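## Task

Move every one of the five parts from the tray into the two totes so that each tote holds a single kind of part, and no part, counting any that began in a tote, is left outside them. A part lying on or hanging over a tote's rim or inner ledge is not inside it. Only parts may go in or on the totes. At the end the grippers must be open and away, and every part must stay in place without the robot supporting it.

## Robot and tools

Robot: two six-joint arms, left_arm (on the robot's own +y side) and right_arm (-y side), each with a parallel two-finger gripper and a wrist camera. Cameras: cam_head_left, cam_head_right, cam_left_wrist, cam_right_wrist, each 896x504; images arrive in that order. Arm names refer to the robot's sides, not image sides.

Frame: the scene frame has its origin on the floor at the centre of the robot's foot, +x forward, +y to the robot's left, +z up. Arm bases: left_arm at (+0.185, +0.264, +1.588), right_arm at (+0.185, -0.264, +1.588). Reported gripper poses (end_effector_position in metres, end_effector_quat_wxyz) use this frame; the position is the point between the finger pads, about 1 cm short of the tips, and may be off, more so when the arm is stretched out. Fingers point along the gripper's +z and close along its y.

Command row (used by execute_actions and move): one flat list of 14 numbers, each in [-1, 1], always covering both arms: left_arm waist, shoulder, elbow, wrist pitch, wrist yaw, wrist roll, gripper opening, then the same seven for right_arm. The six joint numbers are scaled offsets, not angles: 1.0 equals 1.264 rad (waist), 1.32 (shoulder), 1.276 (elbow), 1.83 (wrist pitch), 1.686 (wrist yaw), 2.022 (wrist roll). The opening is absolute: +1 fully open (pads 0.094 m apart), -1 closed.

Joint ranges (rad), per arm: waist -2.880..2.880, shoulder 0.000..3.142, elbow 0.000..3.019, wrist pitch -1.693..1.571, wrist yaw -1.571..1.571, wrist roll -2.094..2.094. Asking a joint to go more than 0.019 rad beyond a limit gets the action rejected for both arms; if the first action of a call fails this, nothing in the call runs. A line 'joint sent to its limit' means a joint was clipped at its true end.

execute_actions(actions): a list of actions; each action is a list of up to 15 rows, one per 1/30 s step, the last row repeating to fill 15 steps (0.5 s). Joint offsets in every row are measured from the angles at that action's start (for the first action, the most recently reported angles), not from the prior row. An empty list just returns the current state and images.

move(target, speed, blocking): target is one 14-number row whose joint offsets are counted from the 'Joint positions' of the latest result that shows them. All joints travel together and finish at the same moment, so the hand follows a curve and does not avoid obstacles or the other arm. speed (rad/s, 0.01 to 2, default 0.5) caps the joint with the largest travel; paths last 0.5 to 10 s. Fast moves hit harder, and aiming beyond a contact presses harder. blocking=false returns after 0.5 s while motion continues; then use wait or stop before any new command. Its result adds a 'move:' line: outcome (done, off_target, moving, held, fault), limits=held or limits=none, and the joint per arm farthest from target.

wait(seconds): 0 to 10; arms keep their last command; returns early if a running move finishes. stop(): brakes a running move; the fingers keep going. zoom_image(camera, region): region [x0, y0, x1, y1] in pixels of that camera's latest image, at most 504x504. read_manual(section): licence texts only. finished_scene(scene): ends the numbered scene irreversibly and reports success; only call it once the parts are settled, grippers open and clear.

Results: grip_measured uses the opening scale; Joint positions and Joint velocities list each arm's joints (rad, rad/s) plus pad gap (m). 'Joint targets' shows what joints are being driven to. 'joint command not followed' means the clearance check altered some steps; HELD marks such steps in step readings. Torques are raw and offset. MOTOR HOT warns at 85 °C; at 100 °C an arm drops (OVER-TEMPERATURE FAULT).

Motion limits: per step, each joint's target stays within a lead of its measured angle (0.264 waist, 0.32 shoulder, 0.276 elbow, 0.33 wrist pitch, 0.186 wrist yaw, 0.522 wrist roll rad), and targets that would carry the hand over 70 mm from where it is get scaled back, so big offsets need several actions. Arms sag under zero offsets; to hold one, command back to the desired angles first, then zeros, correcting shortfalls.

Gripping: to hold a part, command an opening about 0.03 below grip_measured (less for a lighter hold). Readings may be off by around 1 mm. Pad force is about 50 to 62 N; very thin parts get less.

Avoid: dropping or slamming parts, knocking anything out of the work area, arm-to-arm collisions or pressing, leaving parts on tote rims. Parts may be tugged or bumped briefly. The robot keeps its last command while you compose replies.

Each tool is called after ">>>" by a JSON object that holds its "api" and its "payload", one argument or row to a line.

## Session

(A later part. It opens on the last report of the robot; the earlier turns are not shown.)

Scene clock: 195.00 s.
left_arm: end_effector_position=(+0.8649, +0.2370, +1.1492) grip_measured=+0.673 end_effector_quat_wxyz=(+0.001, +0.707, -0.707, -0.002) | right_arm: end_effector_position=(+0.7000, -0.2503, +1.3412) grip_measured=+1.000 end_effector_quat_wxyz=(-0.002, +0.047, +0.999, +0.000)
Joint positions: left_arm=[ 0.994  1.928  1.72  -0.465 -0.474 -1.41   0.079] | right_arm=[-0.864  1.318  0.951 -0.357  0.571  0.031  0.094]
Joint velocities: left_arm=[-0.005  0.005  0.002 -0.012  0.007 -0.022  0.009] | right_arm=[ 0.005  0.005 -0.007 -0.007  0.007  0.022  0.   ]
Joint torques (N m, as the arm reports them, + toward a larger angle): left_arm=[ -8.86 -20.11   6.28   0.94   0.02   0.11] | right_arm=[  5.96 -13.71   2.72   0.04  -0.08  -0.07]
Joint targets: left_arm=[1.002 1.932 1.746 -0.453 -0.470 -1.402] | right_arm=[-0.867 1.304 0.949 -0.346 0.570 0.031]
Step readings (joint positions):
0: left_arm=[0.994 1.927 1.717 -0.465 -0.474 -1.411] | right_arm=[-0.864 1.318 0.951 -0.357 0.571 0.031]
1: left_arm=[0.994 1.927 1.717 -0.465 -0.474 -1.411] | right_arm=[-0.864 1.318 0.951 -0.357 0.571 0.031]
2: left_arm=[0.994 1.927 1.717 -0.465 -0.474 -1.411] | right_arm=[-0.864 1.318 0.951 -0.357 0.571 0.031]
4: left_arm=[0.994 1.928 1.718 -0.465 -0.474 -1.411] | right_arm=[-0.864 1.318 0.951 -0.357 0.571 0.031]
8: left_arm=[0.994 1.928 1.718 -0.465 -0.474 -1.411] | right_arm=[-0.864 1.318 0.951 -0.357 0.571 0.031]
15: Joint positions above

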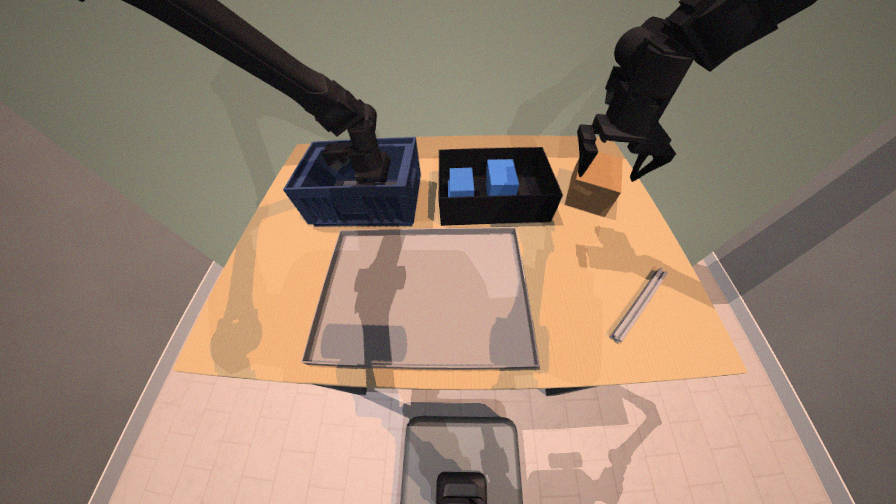

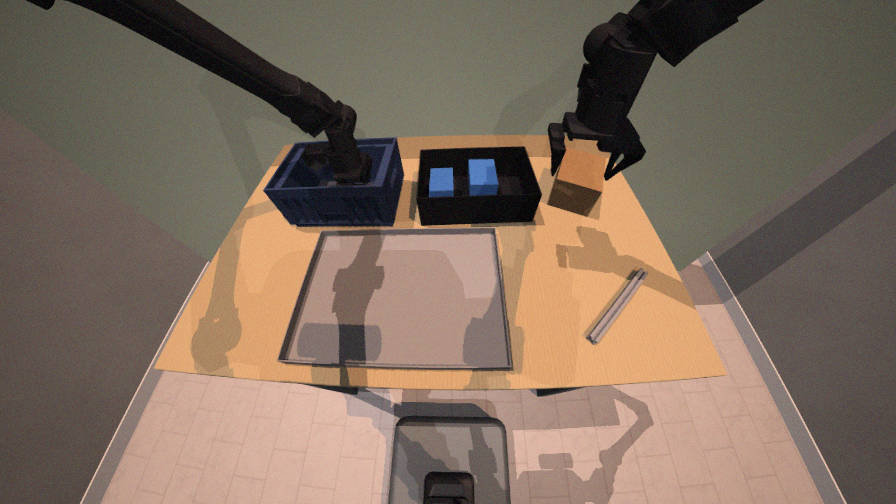

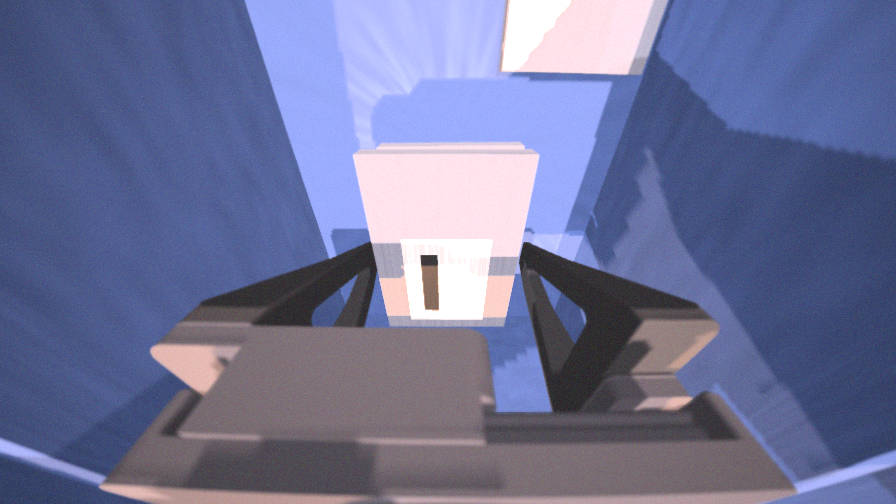

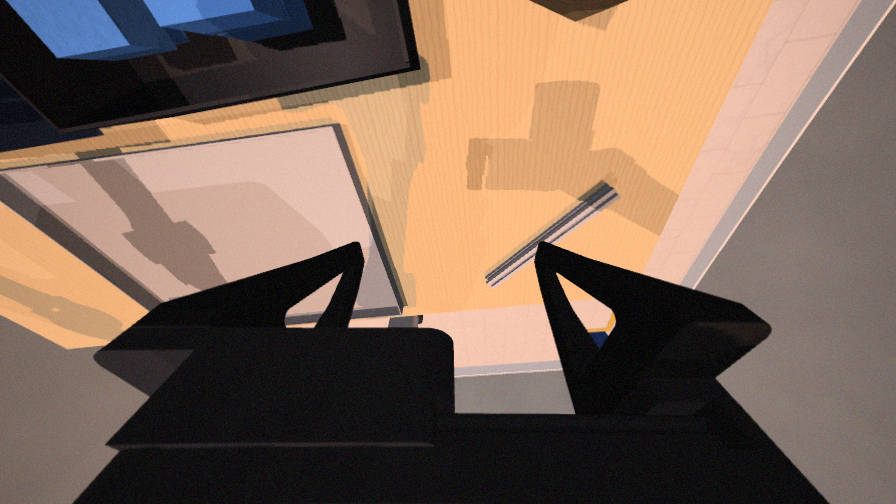

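>>> {"api": "execute_actions", "payload": {
  "actions": [
    [[-0.0158,-0.0136,0.010,0.0,0.0,0.0,0.68,-0.0024,-0.0106,-0.0016,0.006,-0.001,0,1],[-0.0161,-0.0144,0.005,-0.003,-0.001,-0.002,0.68,-0.0024,-0.0106,-0.0016,0.006,-0.001,0,1],[-0.0166,-0.0160,0.003,-0.0055,-0.0018,-0.004,0.68,-0.0024,-0.0106,-0.0016,0.006,-0.001,0,1],[-0.0174,-0.0180,0.003,-0.0055,-0.0018,-0.004,0.68,-0.0024,-0.0106,-0.0016,0.006,-0.001,0,1],[-0.0182,-0.0204,0.0023,-0.0057,-0.0020,-0.0041,0.68,-0.0024,-0.0106,-0.0016,0.006,-0.001,0,1],[-0.0192,-0.0232,0.0010,-0.0061,-0.0023,-0.0044,0.68,-0.0024,-0.0106,-0.0016,0.006,-0.001,0,1],[-0.0203,-0.0265,-0.0006,-0.0066,-0.0027,-0.0047,0.68,-0.0024,-0.0106,-0.0016,0.006,-0.001,0,1],[-0.0214,-0.0297,-0.0026,-0.0072,-0.0032,-0.0051,0.68,-0.0024,-0.0106,-0.0016,0.006,-0.001,0,1],[-0.0227,-0.0333,-0.0049,-0.0079,-0.0038,-0.0055,0.68,-0.0024,-0.0106,-0.0016,0.006,-0.001,0,1],[-0.0240,-0.0369,-0.0075,-0.0087,-0.0044,-0.0060,0.68,-0.0024,-0.0106,-0.0016,0.006,-0.001,0,1],[-0.0252,-0.0405,-0.0102,-0.0095,-0.0051,-0.0065,0.68,-0.0024,-0.0106,-0.0016,0.006,-0.001,0,1],[-0.0265,-0.0442,-0.0131,-0.0104,-0.0058,-0.0070,0.68,-0.0024,-0.0106,-0.0016,0.006,-0.001,0,1],[-0.0278,-0.0478,-0.0170,-0.0116,-0.0068,-0.0078,0.68,-0.0024,-0.0106,-0.0016,0.006,-0.001,0,1],[-0.0289,-0.0510,-0.0215,-0.0130,-0.0079,-0.0086,0.68,-0.0024,-0.0106,-0.0016,0.006,-0.001,0,1],[-0.0299,-0.0538,-0.0265,-0.0145,-0.0091,-0.0095,0.68,-0.0024,-0.0106,-0.0016,0.006,-0.001,0,1]]
  ]
}}

>>> {"api": "wait", "payload": {
  "seconds": 0.3
}}

Scene clock: 197.20 s.
left_arm: end_effector_position=(+0.8621, +0.2367, +1.1612) grip_measured=+0.678 end_effector_quat_wxyz=(+0.003, +0.706, -0.708, -0.005) | right_arm: end_effector_position=(+0.7000, -0.2503, +1.3412) grip_measured=+1.000 end_effector_quat_wxyz=(-0.002, +0.047, +0.999, +0.000)
Joint positions: left_arm=[ 0.985  1.901  1.694 -0.477 -0.483 -1.416  0.079] | right_arm=[-0.864  1.318  0.951 -0.357  0.571  0.031  0.094]
Joint velocities: left_arm=[-0.063 -0.161 -0.139 -0.051 -0.051 -0.007  0.   ] | right_arm=[-0.005 -0.005 -0.017 -0.002 -0.037 -0.022  0.   ]
Joint torques (N m, as the arm reports them, + toward a larger angle): left_arm=[-11.32 -23.35   3.99  -0.13  -0.31  -0.11] | right_arm=[  6.02 -13.75   2.74   0.02  -0.08  -0.07]
Joint targets: left_arm=[0.956 1.857 1.686 -0.492 -0.489 -1.430] | right_arm=[-0.867 1.304 0.949 -0.346 0.570 0.031]
Step readings (joint positions):
0: left_arm=[0.994 1.928 1.722 -0.465 -0.474 -1.410] | right_arm=[-0.864 1.318 0.951 -0.357 0.571 0.031]
1: left_arm=[0.994 1.928 1.722 -0.465 -0.474 -1.410] | right_arm=[-0.864 1.318 0.951 -0.357 0.571 0.031]
2: left_arm=[0.994 1.928 1.722 -0.465 -0.474 -1.410] | right_arm=[-0.864 1.318 0.951 -0.357 0.571 0.031]
4: left_arm=[0.994 1.928 1.722 -0.465 -0.474 -1.410] | right_arm=[-0.864 1.318 0.951 -0.357 0.571 0.031]
8: left_arm=[0.994 1.927 1.721 -0.465 -0.474 -1.411] | right_arm=[-0.864 1.318 0.951 -0.357 0.571 0.031]
15: Joint positions above

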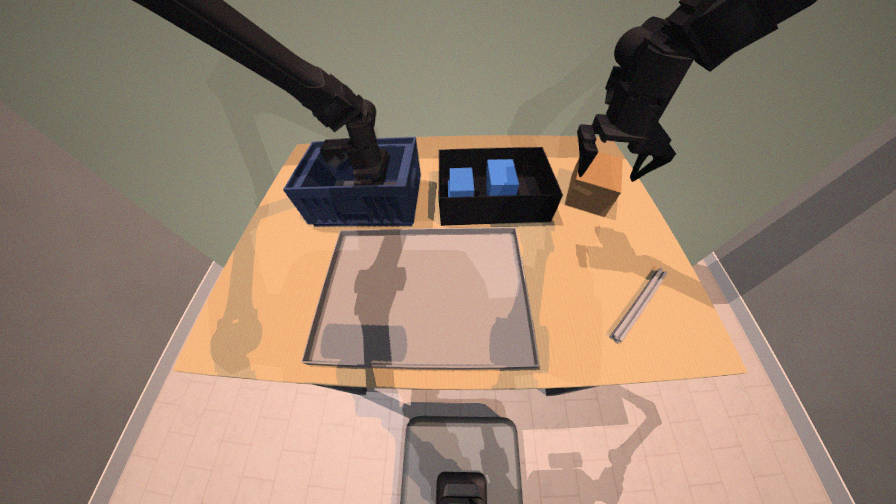

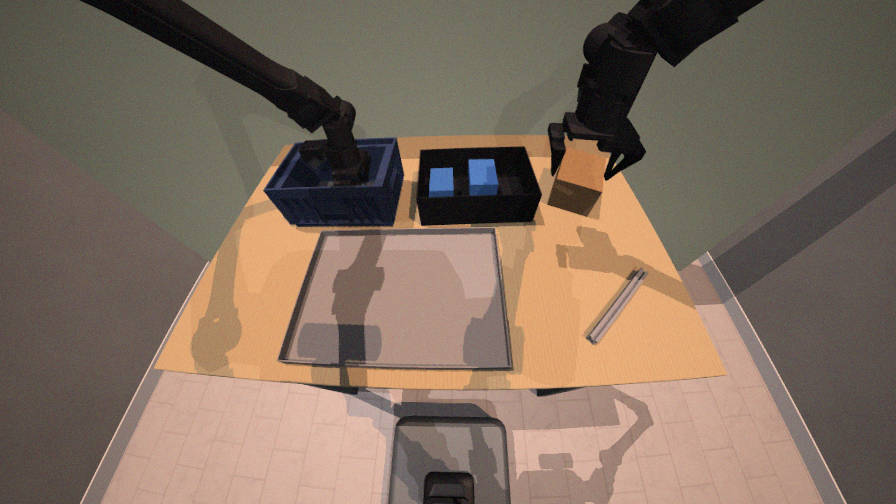

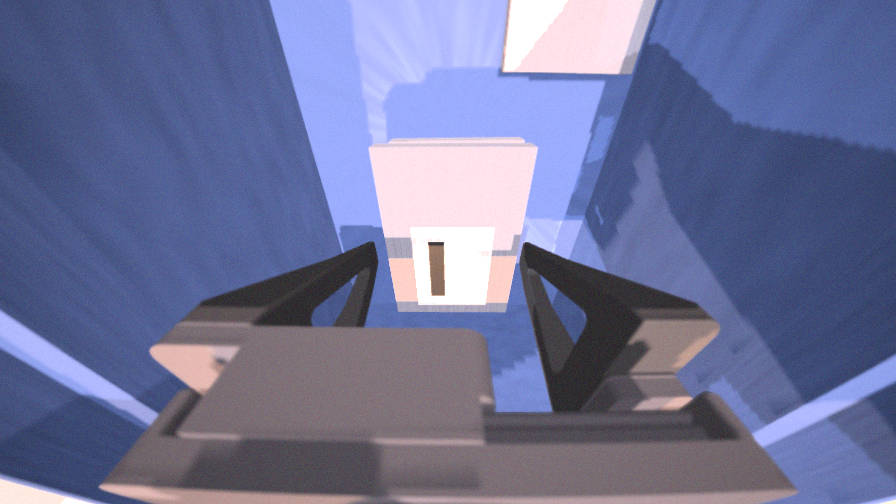

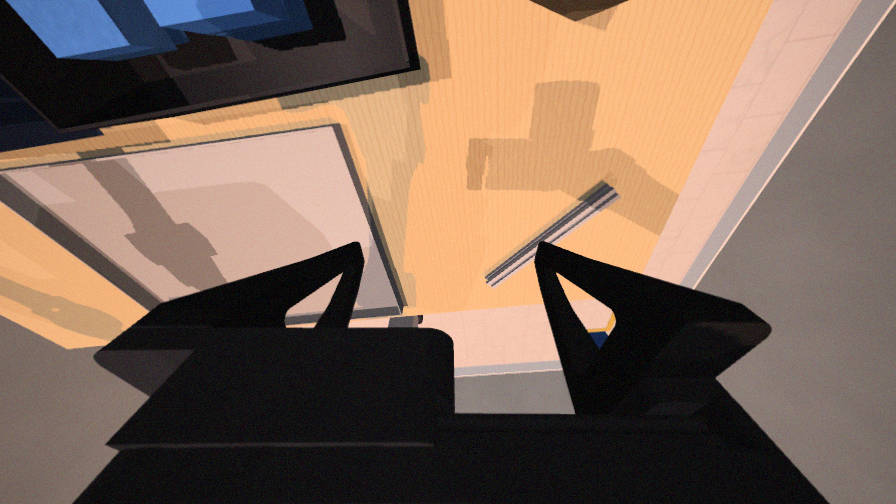

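Scene clock: 197.50 s.
left_arm: end_effector_position=(+0.8678, +0.2359, +1.1735) grip_measured=+0.678 end_effector_quat_wxyz=(-0.000, +0.707, -0.707, +0.001) | right_arm: end_effector_position=(+0.7000, -0.2503, +1.3412) grip_measured=+1.000 end_effector_quat_wxyz=(-0.002, +0.047, +0.999, +0.000)
Joint positions: left_arm=[ 0.975  1.879  1.686 -0.481 -0.485 -1.42   0.079] | right_arm=[-0.864  1.318  0.951 -0.357  0.571  0.031  0.094]
Joint velocities: left_arm=[-0.015  0.005  0.007  0.002 -0.007 -0.007 -0.   ] | right_arm=[-0.005 -0.015 -0.007 -0.002  0.022 -0.007  0.   ]
Joint torques (N m, as the arm reports them, + toward a larger angle): left_arm=[-11.67 -21.41   3.79   0.05  -0.27  -0.07] | right_arm=[  5.97 -13.7    2.71   0.06  -0.08  -0.07]
Joint targets: left_arm=[0.956 1.857 1.686 -0.492 -0.489 -1.430] | right_arm=[-0.867 1.304 0.949 -0.346 0.570 0.031]
wait: 0.30 s; no rest

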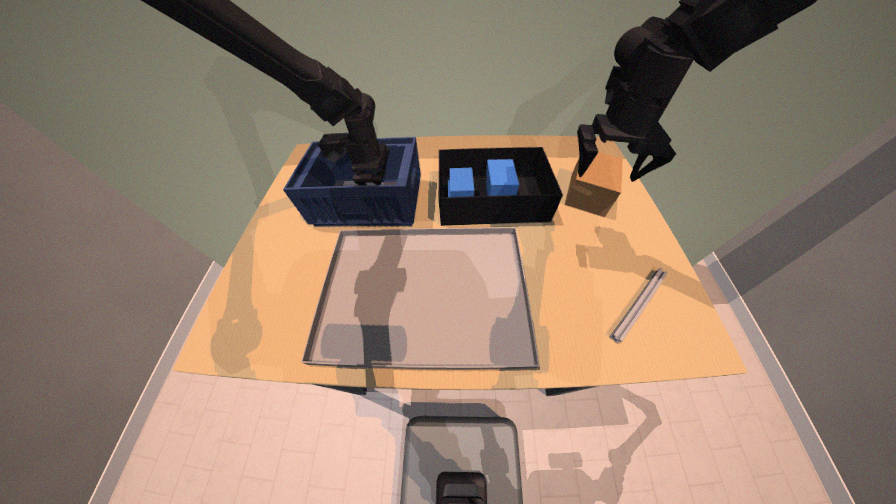

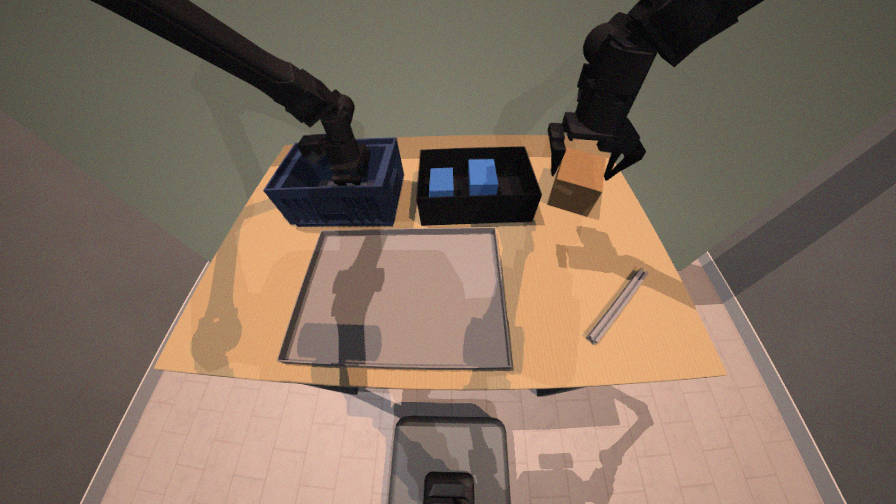

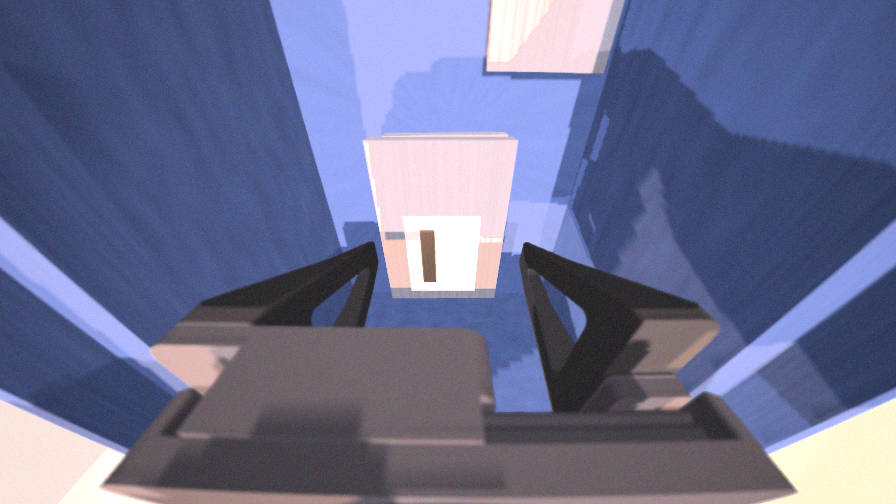

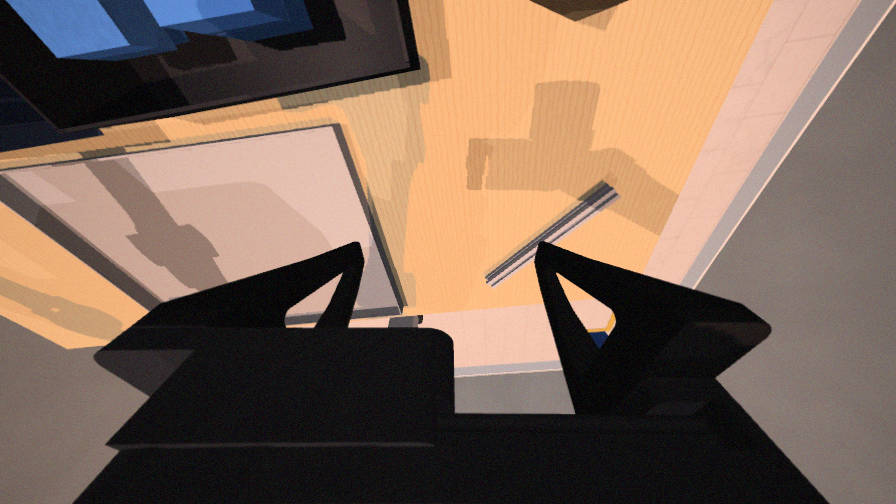

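>>> {"api": "move", "payload": {
  "target": [-0.1052,-0.2136,-0.127,-0.0874,-0.0587,-0.0524,0.6,-0.0024,-0.0106,-0.0016,0.006,-0.001,0.0,1.0],
  "speed": 0.4
}}

Scene clock: 199.27 s.
left_arm: end_effector_position=(+0.8676, +0.2389, +1.3172) grip_measured=+0.602 end_effector_quat_wxyz=(-0.005, +0.711, -0.703, +0.003) | right_arm: end_effector_position=(+0.7000, -0.2503, +1.3412) grip_measured=+1.000 end_effector_quat_wxyz=(-0.002, +0.047, +0.999, +0.000)
Joint positions: left_arm=[ 0.854  1.598  1.521 -0.631 -0.58  -1.516  0.075] | right_arm=[-0.864  1.318  0.951 -0.357  0.571  0.031  0.094]
Joint velocities: left_arm=[-0.015 -0.005  0.002 -0.007 -0.007  0.022 -0.001] | right_arm=[-0.005 -0.005 -0.002 -0.012 -0.007 -0.037  0.   ]
Joint torques (N m, as the arm reports them, + toward a larger angle): left_arm=[ -9.41 -18.82   5.05   0.06  -0.25  -0.07] | right_arm=[  6.02 -13.76   2.73   0.06  -0.08  -0.07]
Joint targets: left_arm=[0.843 1.597 1.524 -0.641 -0.584 -1.526] | right_arm=[-0.867 1.304 0.949 -0.346 0.570 0.031]
move: done; limits=none; left_arm: farthest joint: the waist, 0.012 radians from its target (0.133 radians at the start); right_arm: farthest joint: the shoulder, 0.014 radians from its target (0.014 radians at the start)

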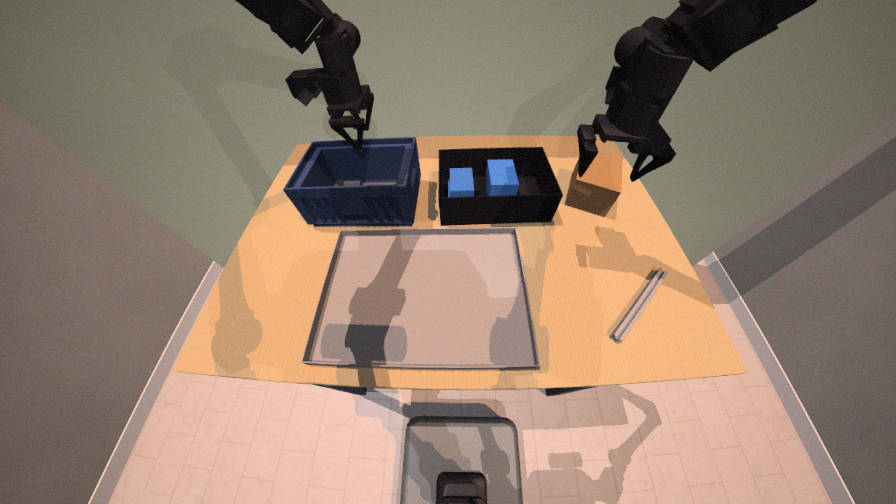

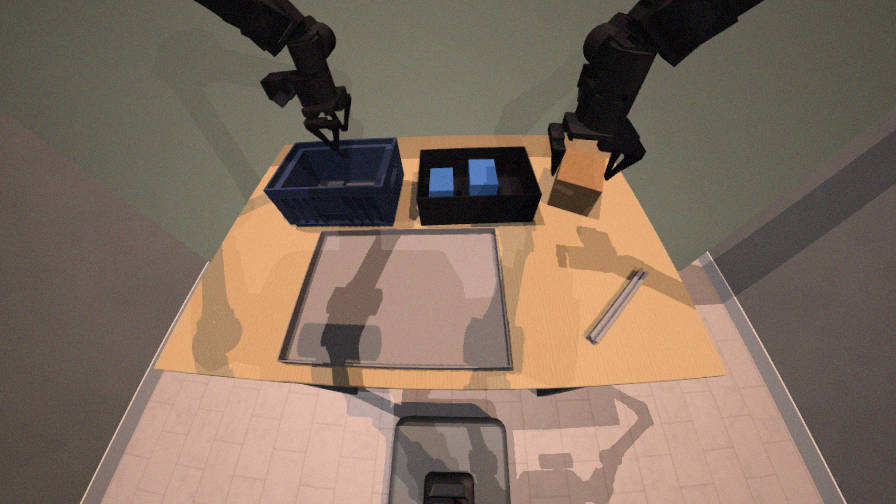

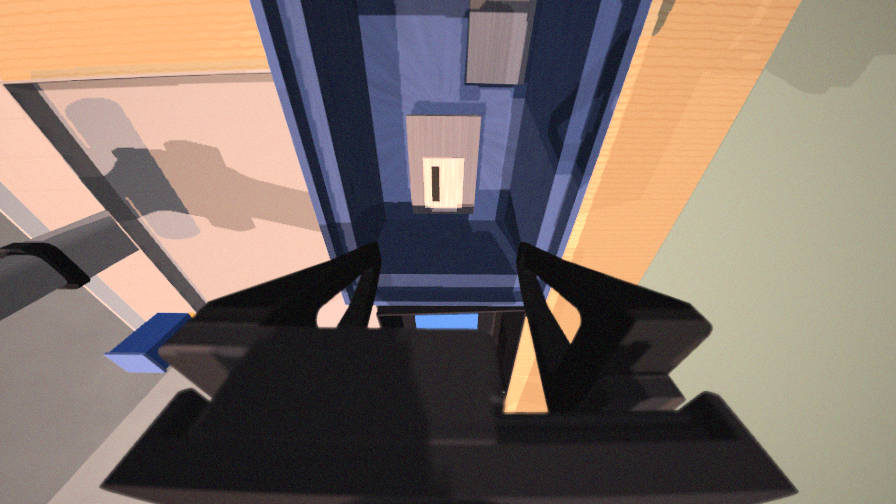

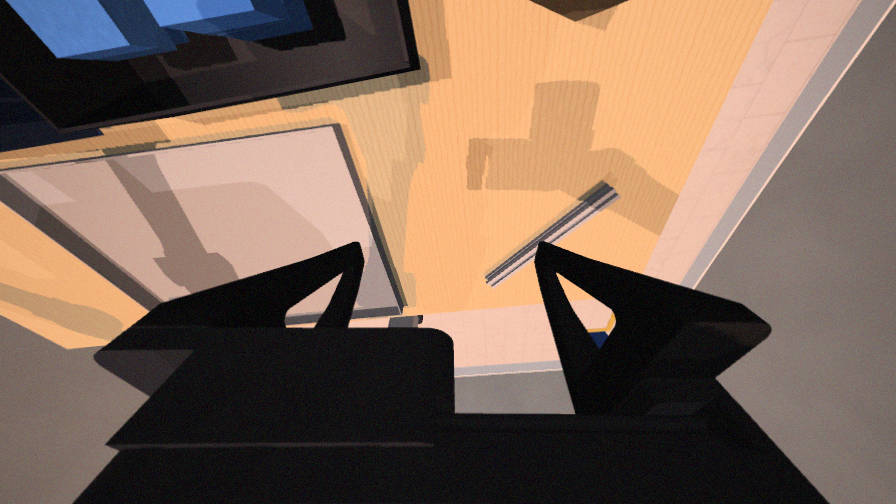

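>>> {"api": "move", "payload": {
  "target": [0.0,-0.22,-0.449,0.156,0.0,0.0,1.0,-0.0024,-0.0106,-0.0016,0.006,-0.001,0.0,1.0],
  "speed": 0.7
}}

Scene clock: 200.93 s.
left_arm: end_effector_position=(+0.6932, +0.2438, +1.3405) grip_measured=+1.000 end_effector_quat_wxyz=(+0.006, +0.705, -0.709, -0.006) | right_arm: end_effector_position=(+0.7000, -0.2503, +1.3412) grip_measured=+1.000 end_effector_quat_wxyz=(-0.002, +0.047, +0.999, +0.000)
Joint positions: left_arm=[ 0.854  1.325  0.942 -0.358 -0.58  -1.517  0.094] | right_arm=[-0.864  1.318  0.951 -0.357  0.571  0.031  0.094]
Joint velocities: left_arm=[0.005 0.005 0.002 0.007 0.037 0.007 0.   ] | right_arm=[-0.024  0.005  0.002  0.012 -0.037 -0.051  0.   ]
Joint torques (N m, as the arm reports them, + toward a larger angle): left_arm=[ -5.43 -15.2    3.22   0.85  -0.12   0.03] | right_arm=[  5.95 -13.79   2.73   0.05  -0.08  -0.07]
Joint targets: left_arm=[0.854 1.307 0.948 -0.346 -0.580 -1.516] | right_arm=[-0.867 1.304 0.949 -0.346 0.570 0.031]
move: done; limits=none; left_arm: farthest joint: the shoulder, 0.018 radians from its target (0.290 radians at the start); right_arm: farthest joint: the shoulder, 0.014 radians from its target (0.014 radians at the start)

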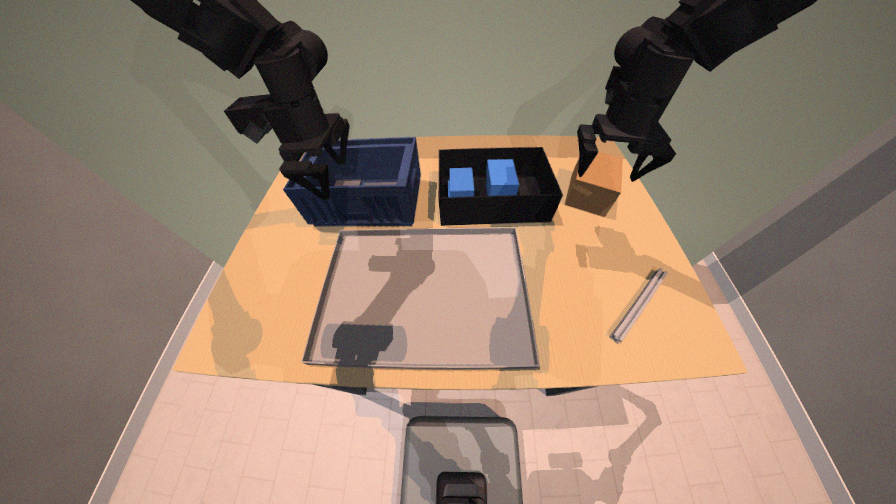

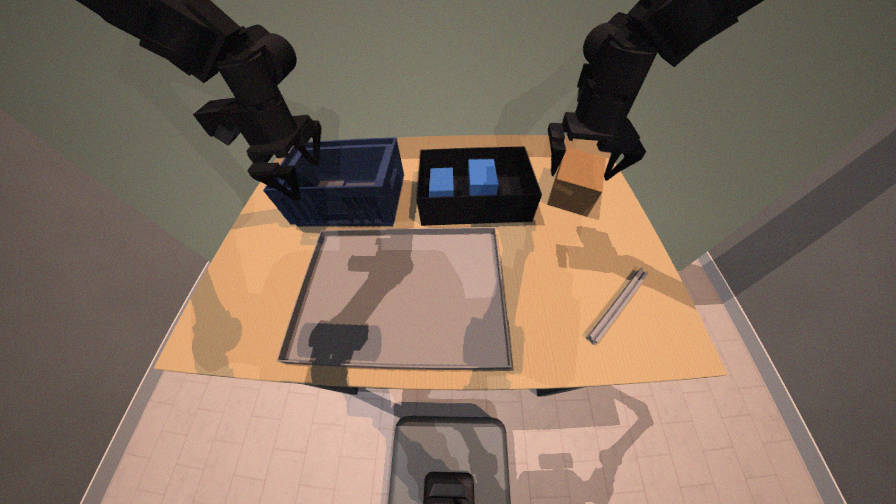

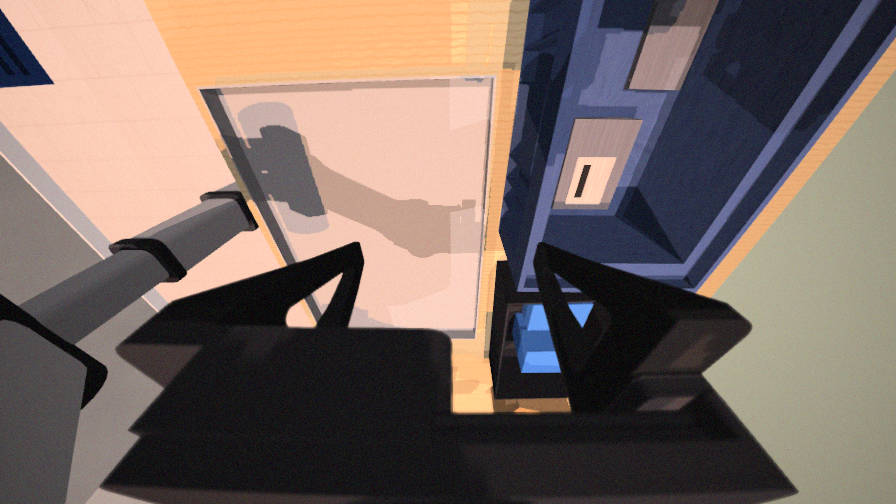

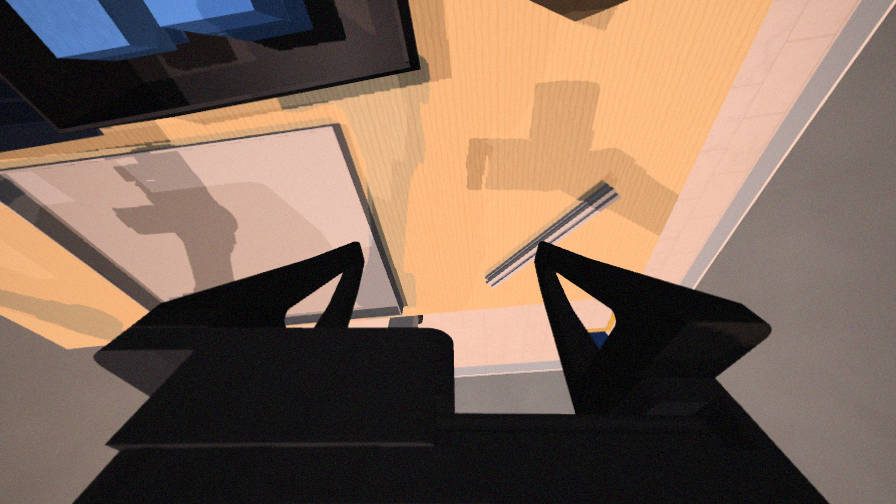

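The tray is empty, all five parts are in their totes, and both arms are clear.

>>> {"api": "finished_scene", "payload": {
  "scene": 2
}}

The scene is finished: the task was done.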